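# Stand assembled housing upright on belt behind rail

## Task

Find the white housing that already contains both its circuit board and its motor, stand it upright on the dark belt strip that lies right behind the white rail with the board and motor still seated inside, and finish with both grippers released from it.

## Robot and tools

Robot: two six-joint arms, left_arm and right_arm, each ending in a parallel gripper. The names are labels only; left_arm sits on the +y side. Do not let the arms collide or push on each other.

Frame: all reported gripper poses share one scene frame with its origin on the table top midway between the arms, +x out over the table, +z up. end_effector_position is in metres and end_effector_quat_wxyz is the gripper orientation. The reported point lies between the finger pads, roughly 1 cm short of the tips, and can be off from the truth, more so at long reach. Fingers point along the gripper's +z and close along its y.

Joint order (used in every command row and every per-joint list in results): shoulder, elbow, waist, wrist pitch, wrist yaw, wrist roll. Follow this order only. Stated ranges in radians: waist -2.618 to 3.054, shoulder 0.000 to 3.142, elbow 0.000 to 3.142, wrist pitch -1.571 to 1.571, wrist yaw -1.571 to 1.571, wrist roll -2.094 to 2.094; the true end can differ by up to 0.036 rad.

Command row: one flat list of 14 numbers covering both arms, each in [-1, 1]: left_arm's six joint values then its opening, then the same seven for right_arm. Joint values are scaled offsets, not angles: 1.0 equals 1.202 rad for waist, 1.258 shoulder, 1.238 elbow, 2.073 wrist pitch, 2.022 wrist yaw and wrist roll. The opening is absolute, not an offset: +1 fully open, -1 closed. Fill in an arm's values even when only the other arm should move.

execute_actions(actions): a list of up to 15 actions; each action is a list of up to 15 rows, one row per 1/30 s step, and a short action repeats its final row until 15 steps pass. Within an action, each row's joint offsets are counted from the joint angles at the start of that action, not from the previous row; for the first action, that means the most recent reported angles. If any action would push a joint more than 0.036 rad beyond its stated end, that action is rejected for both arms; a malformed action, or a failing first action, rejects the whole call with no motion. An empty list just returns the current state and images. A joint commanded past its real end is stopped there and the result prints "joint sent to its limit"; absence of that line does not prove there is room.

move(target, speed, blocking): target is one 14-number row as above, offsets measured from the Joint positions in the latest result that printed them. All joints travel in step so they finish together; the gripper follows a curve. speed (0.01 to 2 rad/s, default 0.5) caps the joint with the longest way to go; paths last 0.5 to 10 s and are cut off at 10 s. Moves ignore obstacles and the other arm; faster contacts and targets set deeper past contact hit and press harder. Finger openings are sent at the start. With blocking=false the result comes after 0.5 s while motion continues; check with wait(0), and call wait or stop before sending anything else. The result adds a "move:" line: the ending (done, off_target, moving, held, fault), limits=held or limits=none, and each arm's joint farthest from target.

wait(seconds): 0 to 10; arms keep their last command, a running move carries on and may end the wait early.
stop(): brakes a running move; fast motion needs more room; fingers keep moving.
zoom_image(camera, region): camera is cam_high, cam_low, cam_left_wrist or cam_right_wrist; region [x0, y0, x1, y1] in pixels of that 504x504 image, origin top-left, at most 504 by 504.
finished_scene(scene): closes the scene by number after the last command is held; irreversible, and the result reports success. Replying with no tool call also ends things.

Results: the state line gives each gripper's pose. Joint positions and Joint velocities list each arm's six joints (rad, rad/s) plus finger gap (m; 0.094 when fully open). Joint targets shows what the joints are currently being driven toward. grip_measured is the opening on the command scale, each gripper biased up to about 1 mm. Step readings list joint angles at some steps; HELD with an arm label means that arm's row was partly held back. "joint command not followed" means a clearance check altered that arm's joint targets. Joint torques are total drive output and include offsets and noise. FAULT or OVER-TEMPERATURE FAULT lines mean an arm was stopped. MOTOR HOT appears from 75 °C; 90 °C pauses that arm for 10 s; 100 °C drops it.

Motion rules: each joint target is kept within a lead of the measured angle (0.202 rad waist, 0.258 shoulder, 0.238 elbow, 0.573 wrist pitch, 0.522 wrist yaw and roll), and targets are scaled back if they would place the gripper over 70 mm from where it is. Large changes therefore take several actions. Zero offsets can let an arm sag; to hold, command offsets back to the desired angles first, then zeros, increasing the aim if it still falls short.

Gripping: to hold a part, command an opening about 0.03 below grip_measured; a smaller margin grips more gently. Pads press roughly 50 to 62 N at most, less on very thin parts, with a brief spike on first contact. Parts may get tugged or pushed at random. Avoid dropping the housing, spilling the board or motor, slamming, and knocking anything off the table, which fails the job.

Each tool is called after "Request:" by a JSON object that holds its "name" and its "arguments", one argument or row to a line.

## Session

Request:
{"name": "execute_actions", "arguments": {
  "actions": []
}}

Scene clock: 0.00 s.
left_arm: end_effector_position=(+0.5765, +0.4731, +0.1830) grip_measured=+1.000 end_effector_quat_wxyz=(+0.232, +0.021, +0.887, +0.399) | right_arm: end_effector_position=(+0.3611, -0.0962, +0.1332) grip_measured=+1.000 end_effector_quat_wxyz=(+0.374, -0.264, +0.889, +0.014)
Joint names: [shoulder, elbow, waist, wrist pitch, wrist yaw, wrist roll]
Joint positions: left_arm=[ 2.562  2.637 -0.135 -0.994 -0.765  0.331  0.094] | right_arm=[ 1.469  0.954  0.661 -0.303  0.167 -0.076  0.094]
Joint velocities: left_arm=[-0.012  0.002 -0.012 -0.037  0.007 -0.007  0.   ] | right_arm=[ 0.012 -0.027 -0.007 -0.007  0.037  0.081  0.   ]
Joint torques (N m, as the arm reports them, + toward a larger angle): no reading
Joint targets: left_arm=[2.547 2.647 -0.135 -0.990 -0.773 0.326] | right_arm=[1.462 0.960 0.661 -0.304 0.168 -0.075]
camera_calibration (this result's frames):
cam_left_wrist: T_world_to_cam=[[0.29756, -0.688616, -0.661261, 0.279458], [-0.862262, -0.491178, 0.123489, 0.709083], [-0.409833, 0.533434, -0.739922, 0.237447], [0, 0, 0, 1]] pos_world=[0.625573, 0.414062, 0.272923]
cam_right_wrist: T_world_to_cam=[[0.469566, -0.851914, 0.231841, -0.285389], [-0.764215, -0.523681, -0.376476, 0.310402], [0.442136, -0.000395717, -0.896948, 0.0619511], [0, 0, 0, 1]] pos_world=[0.343832, -0.080551, 0.238591]

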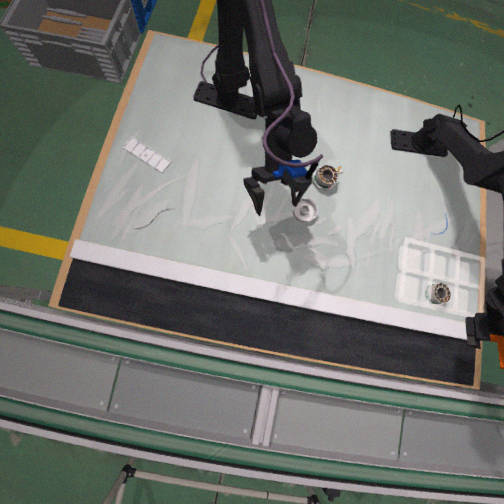

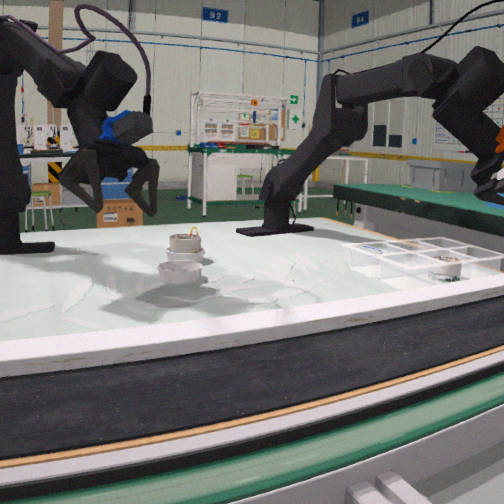

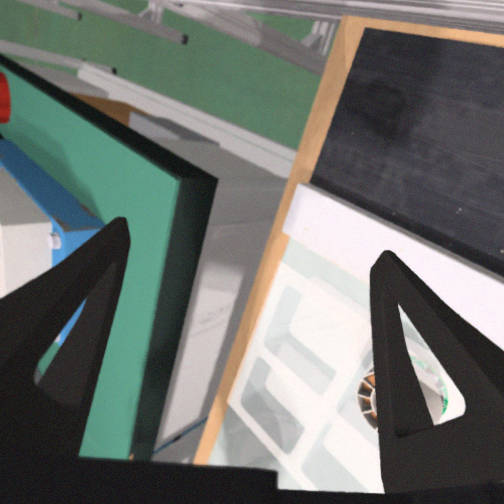

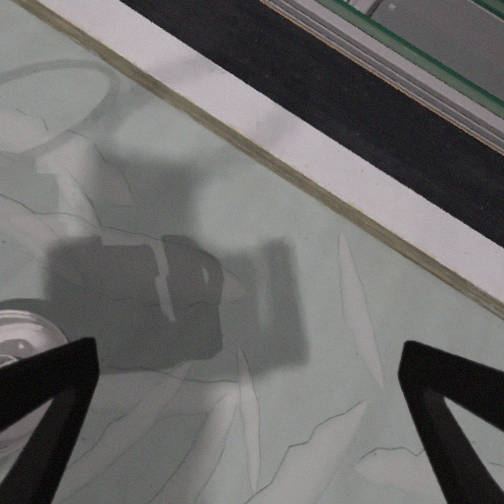

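Request:
{"name": "move", "arguments": {
  "target": [-0.9,-0.8,0.3,0,0,0,1,-0.31,-0.37,0.395,0.1,-0.086,0.041,1],
  "speed": 0.9
}}

Scene clock: 7.17 s.
left_arm: end_effector_position=(+0.2620, +0.5834, +0.3546) grip_measured=+1.000 end_effector_quat_wxyz=(+0.223, -0.159, +0.853, +0.445) | right_arm: end_effector_position=(+0.1715, -0.0090, +0.1045) grip_measured=+1.000 end_effector_quat_wxyz=(+0.365, -0.449, +0.790, +0.206)
Joint names: [shoulder, elbow, waist, wrist pitch, wrist yaw, wrist roll]
Joint positions: left_arm=[ 1.436  1.662  0.219 -0.995 -0.759  0.333  0.094] | right_arm=[ 1.101  0.504  1.125 -0.11   0.    -0.003  0.094]
Joint velocities: left_arm=[-0.002 -0.012 -0.027 -0.022 -0.095  0.007  0.   ] | right_arm=[-0.002  0.007 -0.002  0.066 -0.007 -0.081  0.   ]
Joint torques (N m, as the arm reports them, + toward a larger angle): left_arm=[-5.17  4.61  0.38  1.44 -0.32 -0.02] | right_arm=[-5.21  7.12  0.77  1.8  -0.07  0.1 ]
Joint targets: left_arm=[1.430 1.646 0.225 -0.993 -0.765 0.331] | right_arm=[1.079 0.496 1.136 -0.095 -0.007 0.007]
move: off_target (right_arm); limits=none; left_arm: farthest joint: the elbow, 0.015 radians from its target (0.990 radians at the start); right_arm: farthest joint: the shoulder, 0.022 radians from its target (0.390 radians at the start)
camera_calibration (this result's frames):
cam_left_wrist: T_world_to_cam=[[0.604778, -0.513134, -0.609045, 0.361008], [-0.649779, -0.760108, -0.00481935, 0.617615], [-0.460467, 0.39866, -0.793121, 0.287436], [0, 0, 0, 1]] pos_world=[0.315339, 0.54011, 0.450818]
cam_right_wrist: T_world_to_cam=[[0.85131, -0.521062, 0.0613657, -0.160096], [-0.430318, -0.76035, -0.486513, 0.152481], [0.300163, 0.387766, -0.871516, 0.145294], [0, 0, 0, 1]] pos_world=[0.158295, -0.0238208, 0.210634]

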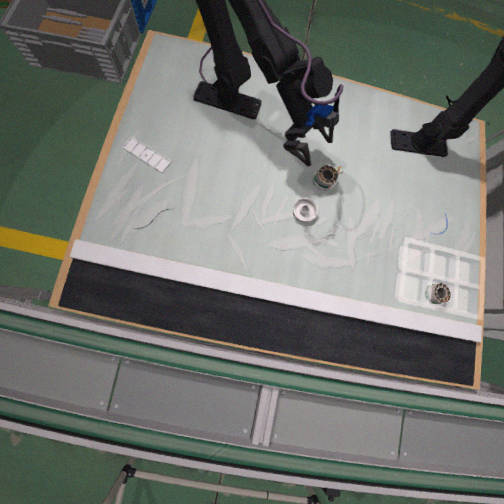

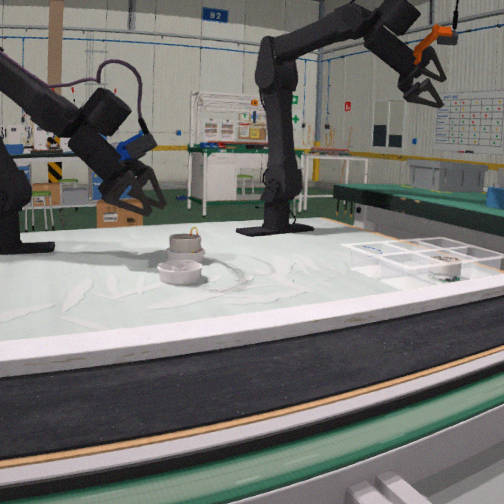

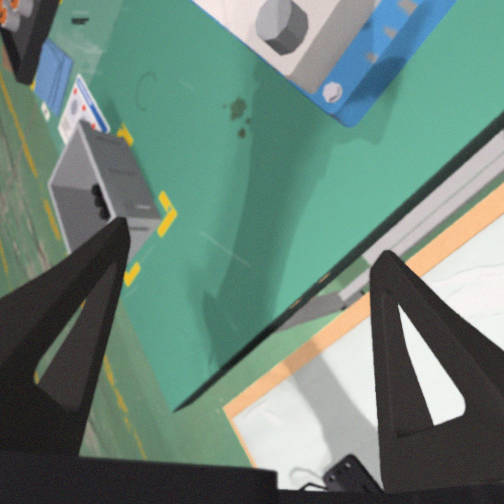

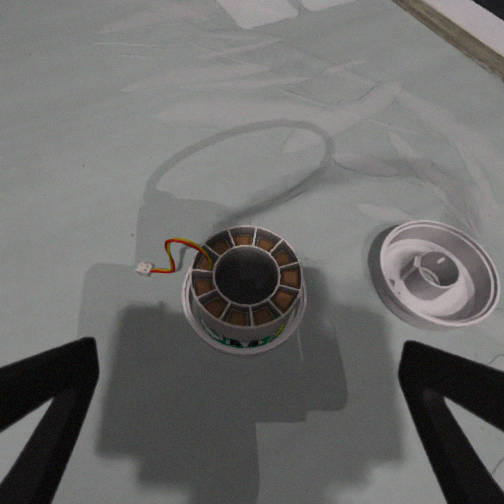

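Request:
{"name": "move", "arguments": {
  "target": [0,0,0,0,0,0,1,0.338,-0.069,-0.015,0.248,0,0,0.75]
}}

Request:
{"name": "move", "arguments": {
  "target": [0,0,0,0,0,0,1,0.11,0.085,0,0.028,0,0,0.75],
  "speed": 0.15
}}

Scene clock: 16.67 s.
left_arm: end_effector_position=(+0.2621, +0.5833, +0.3545) grip_measured=+1.000 end_effector_quat_wxyz=(+0.223, -0.159, +0.853, +0.444) | right_arm: end_effector_position=(+0.1923, +0.0210, +0.0320) grip_measured=+0.752 end_effector_quat_wxyz=(+0.367, -0.446, +0.790, +0.206)
Joint names: [shoulder, elbow, waist, wrist pitch, wrist yaw, wrist roll]
Joint positions: left_arm=[ 1.436  1.662  0.219 -0.995 -0.759  0.333  0.094] | right_arm=[ 1.519  0.428  1.118  0.389 -0.    -0.003  0.082]
Joint velocities: left_arm=[ 0.002  0.007 -0.022  0.007  0.022 -0.007  0.   ] | right_arm=[-0.022 -0.007  0.007 -0.051 -0.022 -0.066 -0.001]
Joint torques (N m, as the arm reports them, + toward a larger angle): left_arm=[-4.68  5.72  0.03  1.41 -0.27 -0.02] | right_arm=[-5.11  5.37 -0.77  1.78 -0.01  0.  ]
Joint targets: left_arm=[1.436 1.662 0.219 -0.995 -0.759 0.333] | right_arm=[1.526 0.419 1.107 0.404 0.000 -0.003]
move: done; limits=none; left_arm: farthest joint: the waist, 0.000 radians from its target (0.000 radians at the start); right_arm: farthest joint: the wrist pitch, 0.015 radians from its target (0.514 radians at the start)
camera_calibration (this result's frames):
cam_left_wrist: T_world_to_cam=[[0.604613, -0.513767, -0.608676, 0.361155], [-0.650195, -0.759754, -0.00456677, 0.61744], [-0.460097, 0.398519, -0.793406, 0.287543], [0, 0, 0, 1]] pos_world=[0.315395, 0.540061, 0.450785]
cam_right_wrist: T_world_to_cam=[[0.847732, -0.526896, 0.061076, -0.156894], [-0.43425, -0.75553, -0.490511, 0.149741], [0.304593, 0.3893, -0.869292, 0.0632008], [0, 0, 0, 1]] pos_world=[0.178778, 0.00586245, 0.137972]

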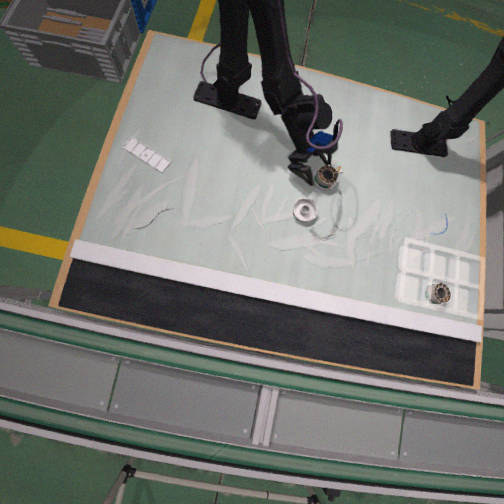

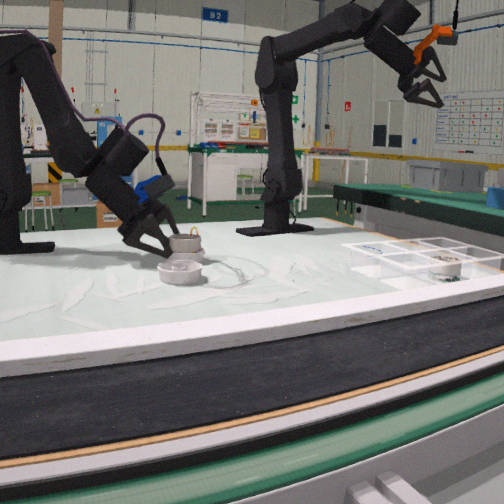

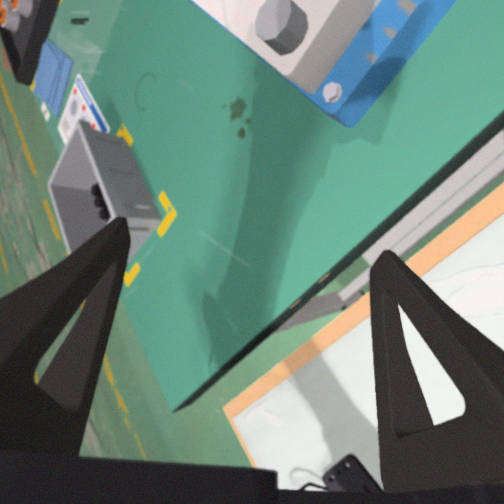

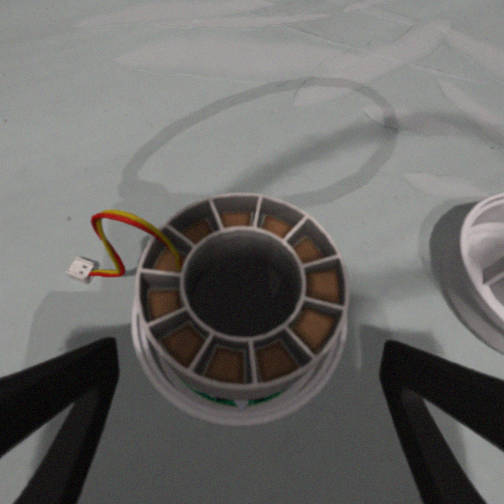

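Scene clock: 18.00 s.
left_arm: end_effector_position=(+0.2622, +0.5833, +0.3544) grip_measured=+1.000 end_effector_quat_wxyz=(+0.223, -0.159, +0.853, +0.444) | right_arm: end_effector_position=(+0.2054, +0.0426, +0.0244) grip_measured=+0.752 end_effector_quat_wxyz=(+0.367, -0.446, +0.790, +0.206)
Joint names: [shoulder, elbow, waist, wrist pitch, wrist yaw, wrist roll]
Joint positions: left_arm=[ 1.436  1.662  0.219 -0.995 -0.758  0.333  0.094] | right_arm=[ 1.647  0.512  1.118  0.433 -0.    -0.003  0.082]
Joint velocities: left_arm=[-0.012  0.012  0.002 -0.022 -0.066 -0.037  0.   ] | right_arm=[ 0.002  0.002  0.002  0.037 -0.007 -0.125 -0.001]
Joint torques (N m, as the arm reports them, + toward a larger angle): left_arm=[-4.66  5.73 -0.03  1.43 -0.27 -0.02] | right_arm=[-5.92  7.96  0.03  1.75 -0.01 -0.01]
Joint targets: left_arm=[1.436 1.662 0.219 -0.995 -0.758 0.333] | right_arm=[1.658 0.533 1.118 0.447 -0.000 -0.003]
move: off_target (right_arm); limits=none; left_arm: farthest joint: the wrist yaw, 0.001 radians from its target (0.000 radians at the start); right_arm: farthest joint: the elbow, 0.021 radians from its target (0.106 radians at the start)
camera_calibration (this result's frames):
cam_left_wrist: T_world_to_cam=[[0.604448, -0.5144, -0.608306, 0.361303], [-0.65061, -0.7594, -0.00431445, 0.617265], [-0.459728, 0.398378, -0.793691, 0.28765], [0, 0, 0, 1]] pos_world=[0.315451, 0.540011, 0.450751]
cam_right_wrist: T_world_to_cam=[[0.847744, -0.526877, 0.0610796, -0.156195], [-0.434347, -0.75569, -0.490179, 0.168045], [0.304421, 0.389017, -0.869479, 0.0442389], [0, 0, 0, 1]] pos_world=[0.191936, 0.0274844, 0.130377]

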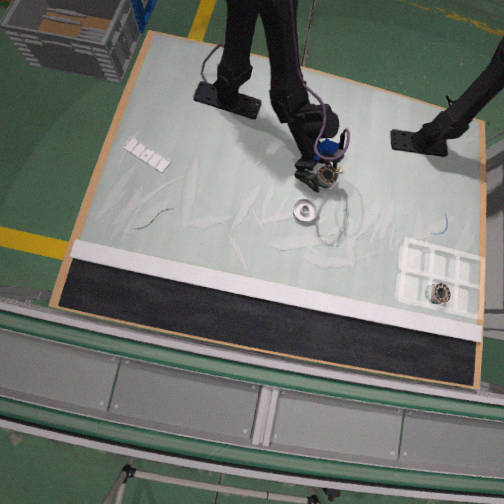

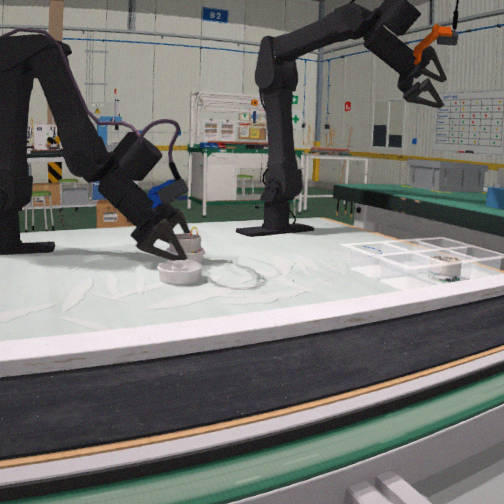

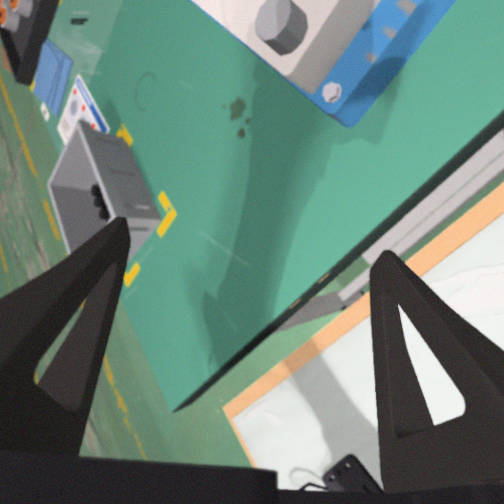

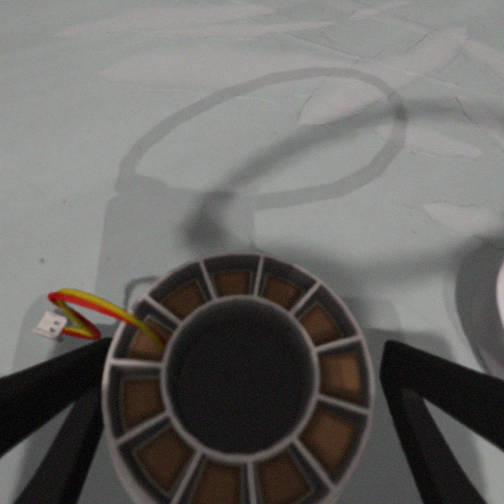

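Request:
{"name": "move", "arguments": {
  "target": [0,0,0,0,0,0,1,0.024,0.017,0,0.016,0,0,0.65],
  "speed": 0.1
}}

Request:
{"name": "move", "arguments": {
  "target": [0,0,0,0,0,0,1,0,0.01,0.012,0,0,0,0.34]
}}

Request:
{"name": "move", "arguments": {
  "target": [0,0,0,0,0,0,1,-0.15,0.26,0,-0.222,0,0,0.34],
  "speed": 0.35
}}

Scene clock: 31.23 s.
left_arm: end_effector_position=(+0.2623, +0.5832, +0.3544) grip_measured=+1.000 end_effector_quat_wxyz=(+0.224, -0.159, +0.853, +0.444) | right_arm: end_effector_position=(+0.2059, +0.0434, +0.0205) grip_measured=+0.652 end_effector_quat_wxyz=(+0.366, -0.446, +0.791, +0.205)
Joint names: [shoulder, elbow, waist, wrist pitch, wrist yaw, wrist roll]
Joint positions: left_arm=[ 1.436  1.662  0.219 -0.995 -0.757  0.333  0.094] | right_arm=[ 1.666  0.512  1.118  0.45  -0.    -0.003  0.078]
Joint velocities: left_arm=[ 0.007 -0.002 -0.012  0.037  0.037  0.022  0.   ] | right_arm=[-0.002 -0.007  0.002  0.022 -0.051 -0.007 -0.   ]
Joint torques (N m, as the arm reports them, + toward a larger angle): left_arm=[-4.64  5.74 -0.02  1.41 -0.27 -0.02] | right_arm=[-5.97  7.85  0.03  1.81  0.    0.  ]
Joint targets: left_arm=[1.436 1.662 0.219 -0.995 -0.758 0.333] | right_arm=[1.678 0.533 1.118 0.466 0.000 -0.003]
move: off_target (right_arm); limits=none; left_arm: farthest joint: the wrist yaw, 0.001 radians from its target (0.000 radians at the start); right_arm: farthest joint: the elbow, 0.021 radians from its target (0.021 radians at the start)
camera_calibration (this result's frames):
cam_left_wrist: T_world_to_cam=[[0.604365, -0.514716, -0.60812, 0.361376], [-0.650818, -0.759222, -0.00418839, 0.617177], [-0.459543, 0.398307, -0.793834, 0.287704], [0, 0, 0, 1]] pos_world=[0.315479, 0.539987, 0.450734]
cam_right_wrist: T_world_to_cam=[[0.847817, -0.526757, 0.0611009, -0.155973], [-0.434929, -0.756646, -0.488183, 0.167037], [0.303386, 0.387315, -0.8706, 0.0407863], [0, 0, 0, 1]] pos_world=[0.192512, 0.0284308, 0.126583]

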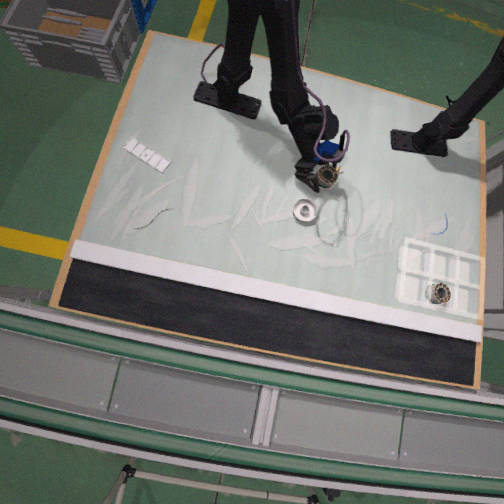

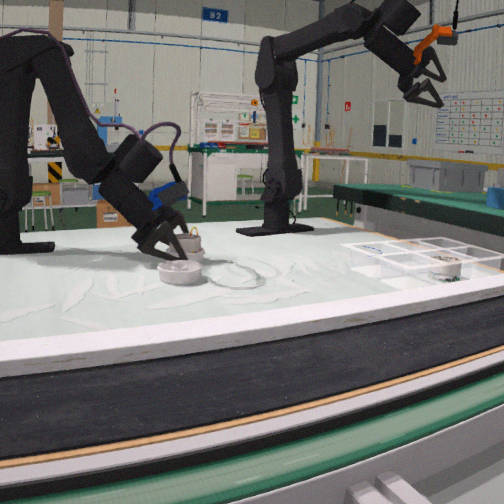

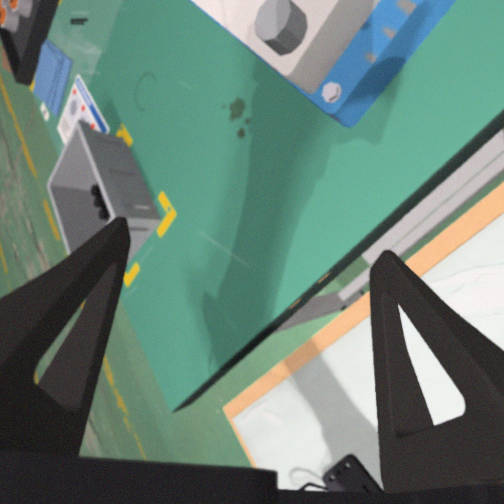

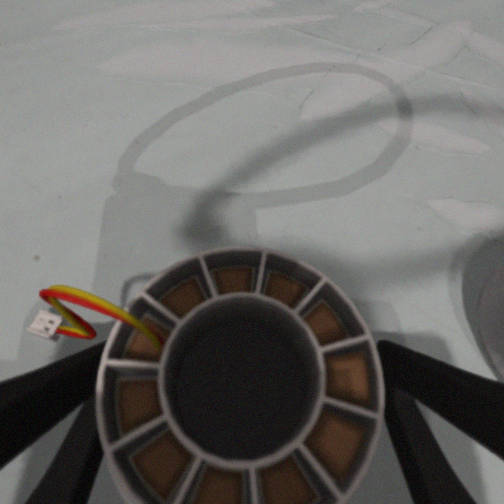

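Scene clock: 31.93 s.
left_arm: end_effector_position=(+0.2624, +0.5832, +0.3543) grip_measured=+1.000 end_effector_quat_wxyz=(+0.224, -0.159, +0.853, +0.444) | right_arm: end_effector_position=(+0.2058, +0.0434, +0.0205) grip_measured=+0.400 end_effector_quat_wxyz=(+0.366, -0.446, +0.791, +0.205)
Joint names: [shoulder, elbow, waist, wrist pitch, wrist yaw, wrist roll]
Joint positions: left_arm=[ 1.436  1.662  0.219 -0.995 -0.757  0.333  0.094] | right_arm=[ 1.666  0.512  1.118  0.45  -0.001 -0.003  0.066]
Joint velocities: left_arm=[ 0.022 -0.002  0.007  0.037 -0.022 -0.037  0.   ] | right_arm=[ 0.012 -0.017 -0.007 -0.037 -0.037 -0.066  0.001]
Joint torques (N m, as the arm reports them, + toward a larger angle): left_arm=[-4.66  5.73  0.03  1.42 -0.27 -0.01] | right_arm=[-6.93  7.04  1.06  1.64  0.    0.  ]
Joint targets: left_arm=[1.436 1.662 0.219 -0.995 -0.757 0.333] | right_arm=[1.666 0.524 1.133 0.450 -0.000 -0.003]
move: done; limits=none; left_arm: farthest joint: the waist, 0.000 radians from its target (0.000 radians at the start); right_arm: farthest joint: the waist, 0.014 radians from its target (0.014 radians at the start)
camera_calibration (this result's frames):
cam_left_wrist: T_world_to_cam=[[0.604198, -0.515349, -0.60775, 0.361523], [-0.651233, -0.758868, -0.00393645, 0.617002], [-0.459173, 0.398165, -0.794119, 0.287811], [0, 0, 0, 1]] pos_world=[0.315535, 0.539937, 0.450701]
cam_right_wrist: T_world_to_cam=[[0.847983, -0.526519, 0.0608542, -0.155945], [-0.434812, -0.75671, -0.488189, 0.167017], [0.303089, 0.387515, -0.870614, 0.0408428], [0, 0, 0, 1]] pos_world=[0.192481, 0.0284486, 0.126584]

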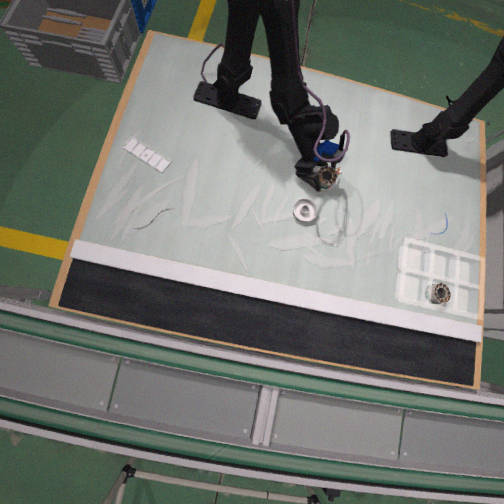

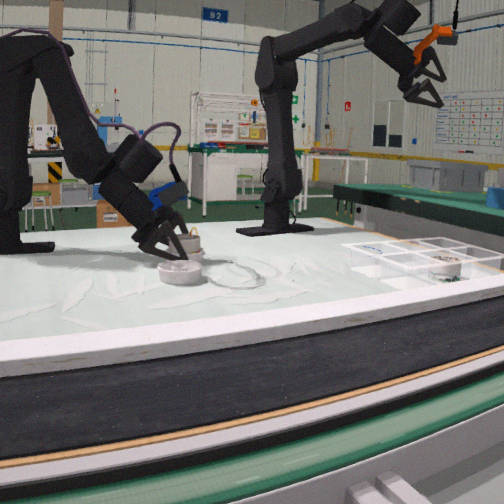

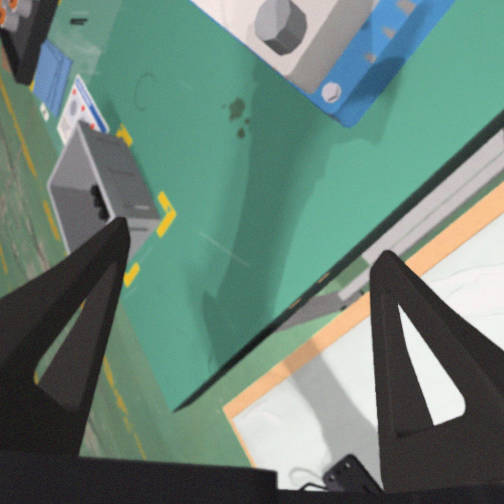

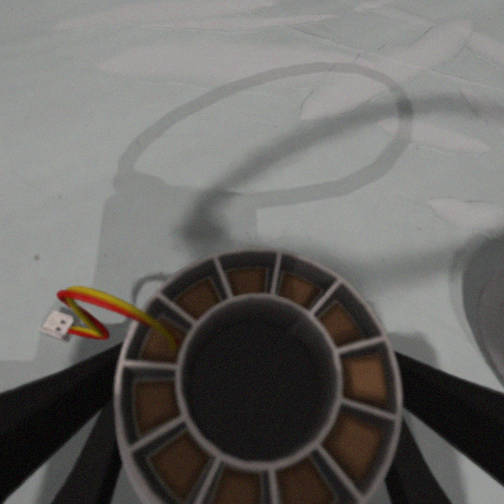

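Scene clock: 34.00 s.
left_arm: end_effector_position=(+0.2625, +0.5831, +0.3543) grip_measured=+1.000 end_effector_quat_wxyz=(+0.224, -0.159, +0.853, +0.443) | right_arm: end_effector_position=(+0.2208, +0.0680, +0.1101) grip_measured=+0.400 end_effector_quat_wxyz=(+0.365, -0.446, +0.791, +0.205)
Joint names: [shoulder, elbow, waist, wrist pitch, wrist yaw, wrist roll]
Joint positions: left_arm=[ 1.436  1.662  0.219 -0.995 -0.756  0.333  0.094] | right_arm=[ 1.501  0.809  1.118 -0.016 -0.001 -0.003  0.066]
Joint velocities: left_arm=[ 0.002  0.002 -0.007  0.037 -0.051  0.007  0.   ] | right_arm=[-0.017  0.012 -0.002 -0.11  -0.051 -0.007 -0.001]
Joint torques (N m, as the arm reports them, + toward a larger angle): left_arm=[-4.65  5.72  0.    1.44 -0.27 -0.02] | right_arm=[-9.   10.01  0.02  1.69 -0.01 -0.01]
Joint targets: left_arm=[1.436 1.662 0.219 -0.995 -0.756 0.333] | right_arm=[1.477 0.834 1.118 -0.011 -0.001 -0.003]
move: off_target (right_arm); limits=none; left_arm: farthest joint: the wrist yaw, 0.001 radians from its target (0.000 radians at the start); right_arm: farthest joint: the elbow, 0.025 radians from its target (0.322 radians at the start)
camera_calibration (this result's frames):
cam_left_wrist: T_world_to_cam=[[0.604032, -0.515981, -0.607379, 0.361671], [-0.651648, -0.758513, -0.00368477, 0.616826], [-0.458804, 0.398023, -0.794404, 0.287919], [0, 0, 0, 1]] pos_world=[0.315591, 0.539887, 0.450668]
cam_right_wrist: T_world_to_cam=[[0.848079, -0.52636, 0.0608812, -0.161177], [-0.435585, -0.757979, -0.485524, 0.23588], [0.301707, 0.385244, -0.872101, 0.105422], [0, 0, 0, 1]] pos_world=[0.20763, 0.0533422, 0.216276]

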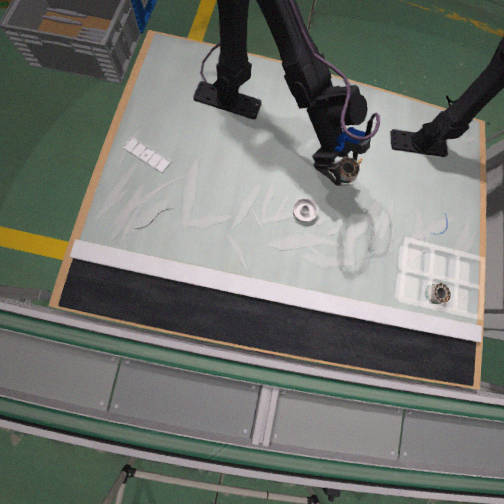

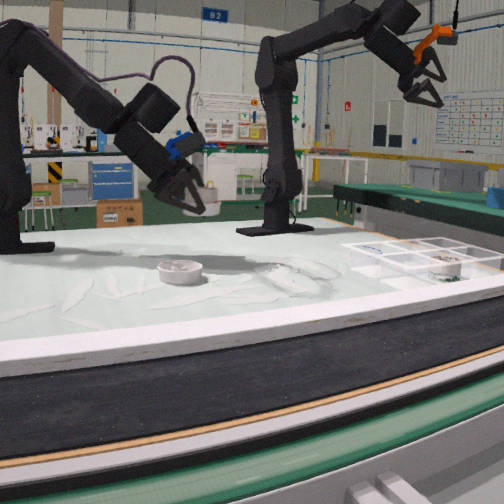

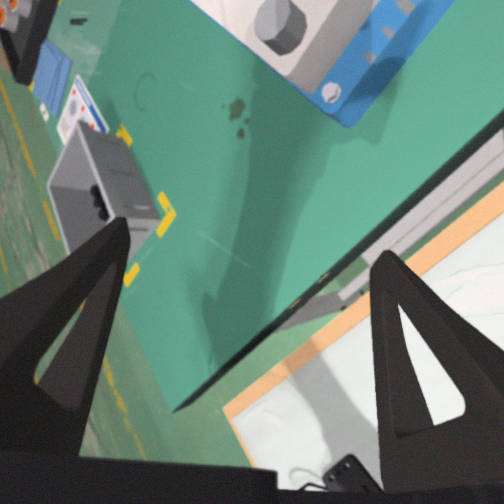

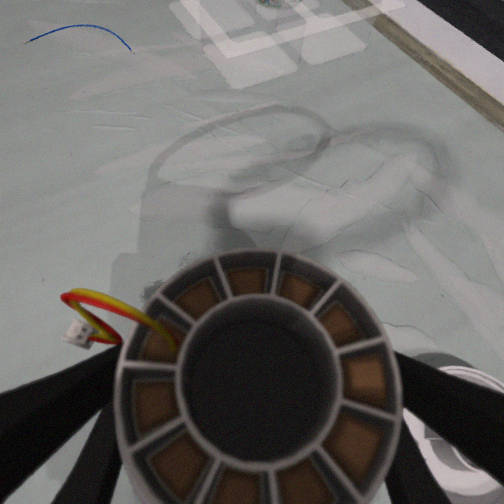

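Request:
{"name": "move", "arguments": {
  "target": [0,0,0,0,0,0,1,0.702,0.93,-0.69,-0.101,0,0,0.34]
}}

Request:
{"name": "move", "arguments": {
  "target": [0,0,0,0,0,0,1,0.058,-0.054,0,0.09,0,0,0.34],
  "speed": 0.15
}}

Scene clock: 40.03 s.
left_arm: end_effector_position=(+0.2625, +0.5831, +0.3542) grip_measured=+1.000 end_effector_quat_wxyz=(+0.224, -0.159, +0.853, +0.443) | right_arm: end_effector_position=(+0.6431, -0.1665, +0.0832) grip_measured=+0.400 end_effector_quat_wxyz=(+0.422, -0.086, +0.902, +0.038)
Joint names: [shoulder, elbow, waist, wrist pitch, wrist yaw, wrist roll]
Joint positions: left_arm=[ 1.436  1.662  0.219 -0.995 -0.755  0.333  0.094] | right_arm=[ 2.392  1.927  0.283 -0.231  0.003 -0.003  0.066]
Joint velocities: left_arm=[ 0.007 -0.002  0.002  0.022  0.037  0.007  0.   ] | right_arm=[-0.007  0.012  0.007  0.022 -0.007 -0.066 -0.001]
Joint torques (N m, as the arm reports them, + toward a larger angle): left_arm=[-4.65  5.71  0.02  1.43 -0.26 -0.02] | right_arm=[-16.22  11.18   0.59   1.68  -0.08   0.  ]
Joint targets: left_arm=[1.436 1.662 0.219 -0.995 -0.756 0.333] | right_arm=[2.384 1.960 0.289 -0.225 -0.001 -0.003]
move: off_target (right_arm); limits=none; left_arm: farthest joint: the wrist yaw, 0.001 radians from its target (0.000 radians at the start); right_arm: farthest joint: the elbow, 0.033 radians from its target (1.152 radians at the start)
camera_calibration (this result's frames):
cam_left_wrist: T_world_to_cam=[[0.603948, -0.516297, -0.607194, 0.361744], [-0.651855, -0.758335, -0.00355902, 0.616739], [-0.458619, 0.397952, -0.794546, 0.287972], [0, 0, 0, 1]] pos_world=[0.315619, 0.539863, 0.450651]
cam_right_wrist: T_world_to_cam=[[0.175523, -0.982476, 0.0627175, -0.284722], [-0.848499, -0.183279, -0.496445, 0.591091], [0.49924, 0.0339218, -0.8658, -0.141183], [0, 0, 0, 1]] pos_world=[0.622, -0.166609, 0.189065]

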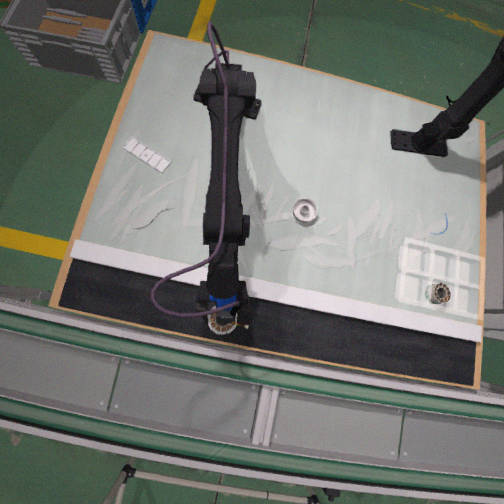

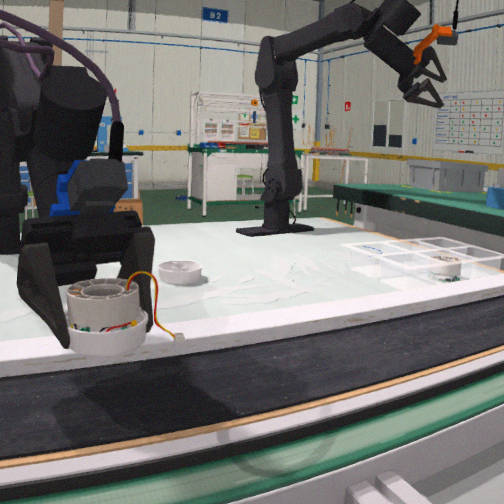

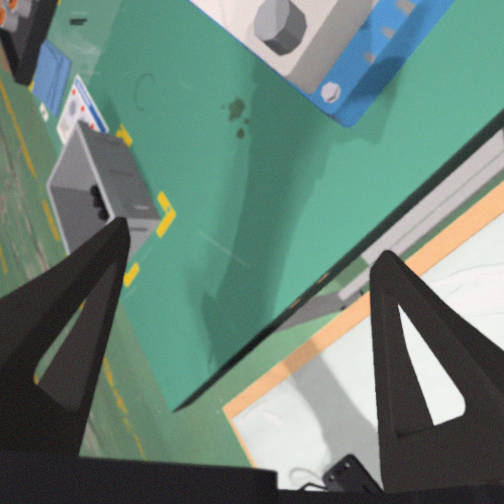

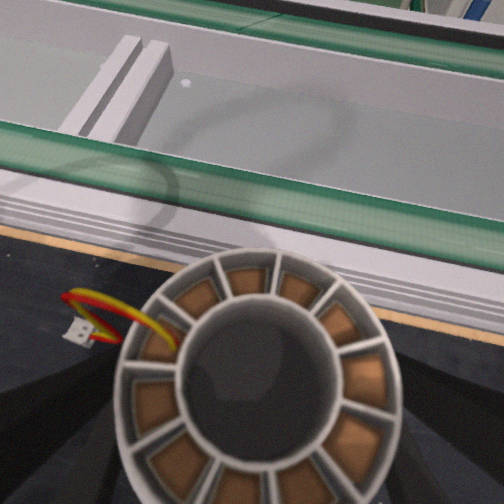

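Scene clock: 41.90 s.
left_arm: end_effector_position=(+0.2626, +0.5830, +0.3542) grip_measured=+1.000 end_effector_quat_wxyz=(+0.224, -0.159, +0.853, +0.443) | right_arm: end_effector_position=(+0.6466, -0.1659, +0.0334) grip_measured=+0.400 end_effector_quat_wxyz=(+0.424, -0.086, +0.901, +0.038)
Joint names: [shoulder, elbow, waist, wrist pitch, wrist yaw, wrist roll]
Joint positions: left_arm=[ 1.436  1.662  0.219 -0.995 -0.755  0.333  0.094] | right_arm=[ 2.471  1.862  0.283 -0.083  0.003 -0.003  0.066]
Joint velocities: left_arm=[ 0.012 -0.002 -0.007  0.022 -0.022 -0.051  0.   ] | right_arm=[-0.007 -0.002 -0.002 -0.066 -0.051 -0.022 -0.   ]
Joint torques (N m, as the arm reports them, + toward a larger angle): left_arm=[-4.66  5.72  0.03  1.43 -0.27 -0.03] | right_arm=[-16.39   7.73   0.03   2.05  -0.01  -0.01]
Joint targets: left_arm=[1.436 1.662 0.219 -0.995 -0.755 0.333] | right_arm=[2.465 1.860 0.283 -0.044 0.003 -0.003]
move: off_target (right_arm); limits=none; left_arm: farthest joint: the waist, 0.000 radians from its target (0.000 radians at the start); right_arm: farthest joint: the wrist pitch, 0.039 radians from its target (0.187 radians at the start)
camera_calibration (this result's frames):
cam_left_wrist: T_world_to_cam=[[0.603781, -0.516928, -0.606822, 0.361891], [-0.65227, -0.75798, -0.00330772, 0.616563], [-0.458249, 0.397809, -0.79483, 0.28808], [0, 0, 0, 1]] pos_world=[0.315675, 0.539813, 0.450618]
cam_right_wrist: T_world_to_cam=[[0.175288, -0.98252, 0.0626718, -0.281409], [-0.846633, -0.182923, -0.499752, 0.56843], [0.50248, 0.0345407, -0.863898, -0.188161], [0, 0, 0, 1]] pos_world=[0.625126, -0.166012, 0.139158]

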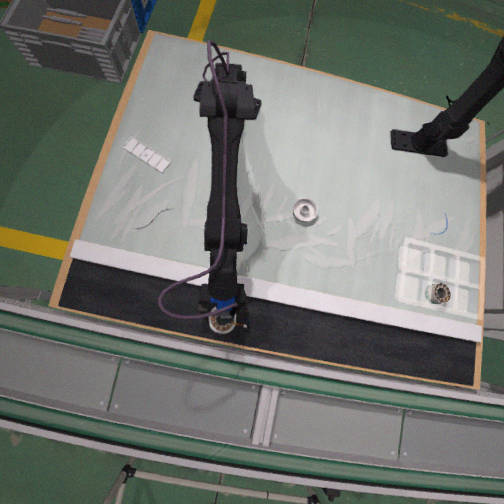

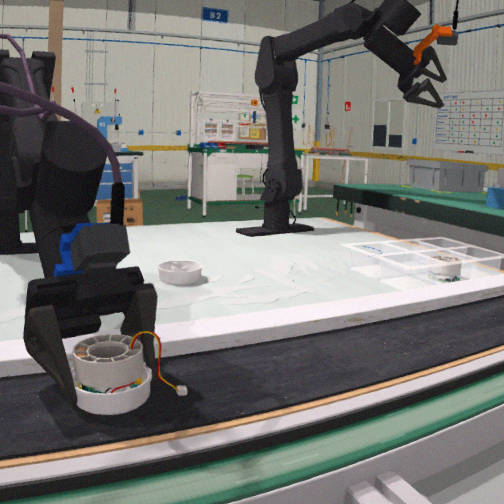

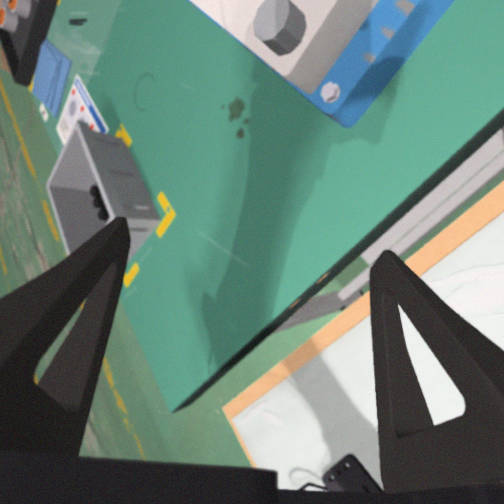

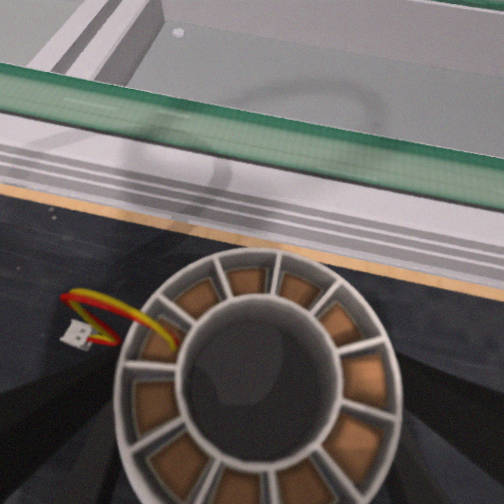

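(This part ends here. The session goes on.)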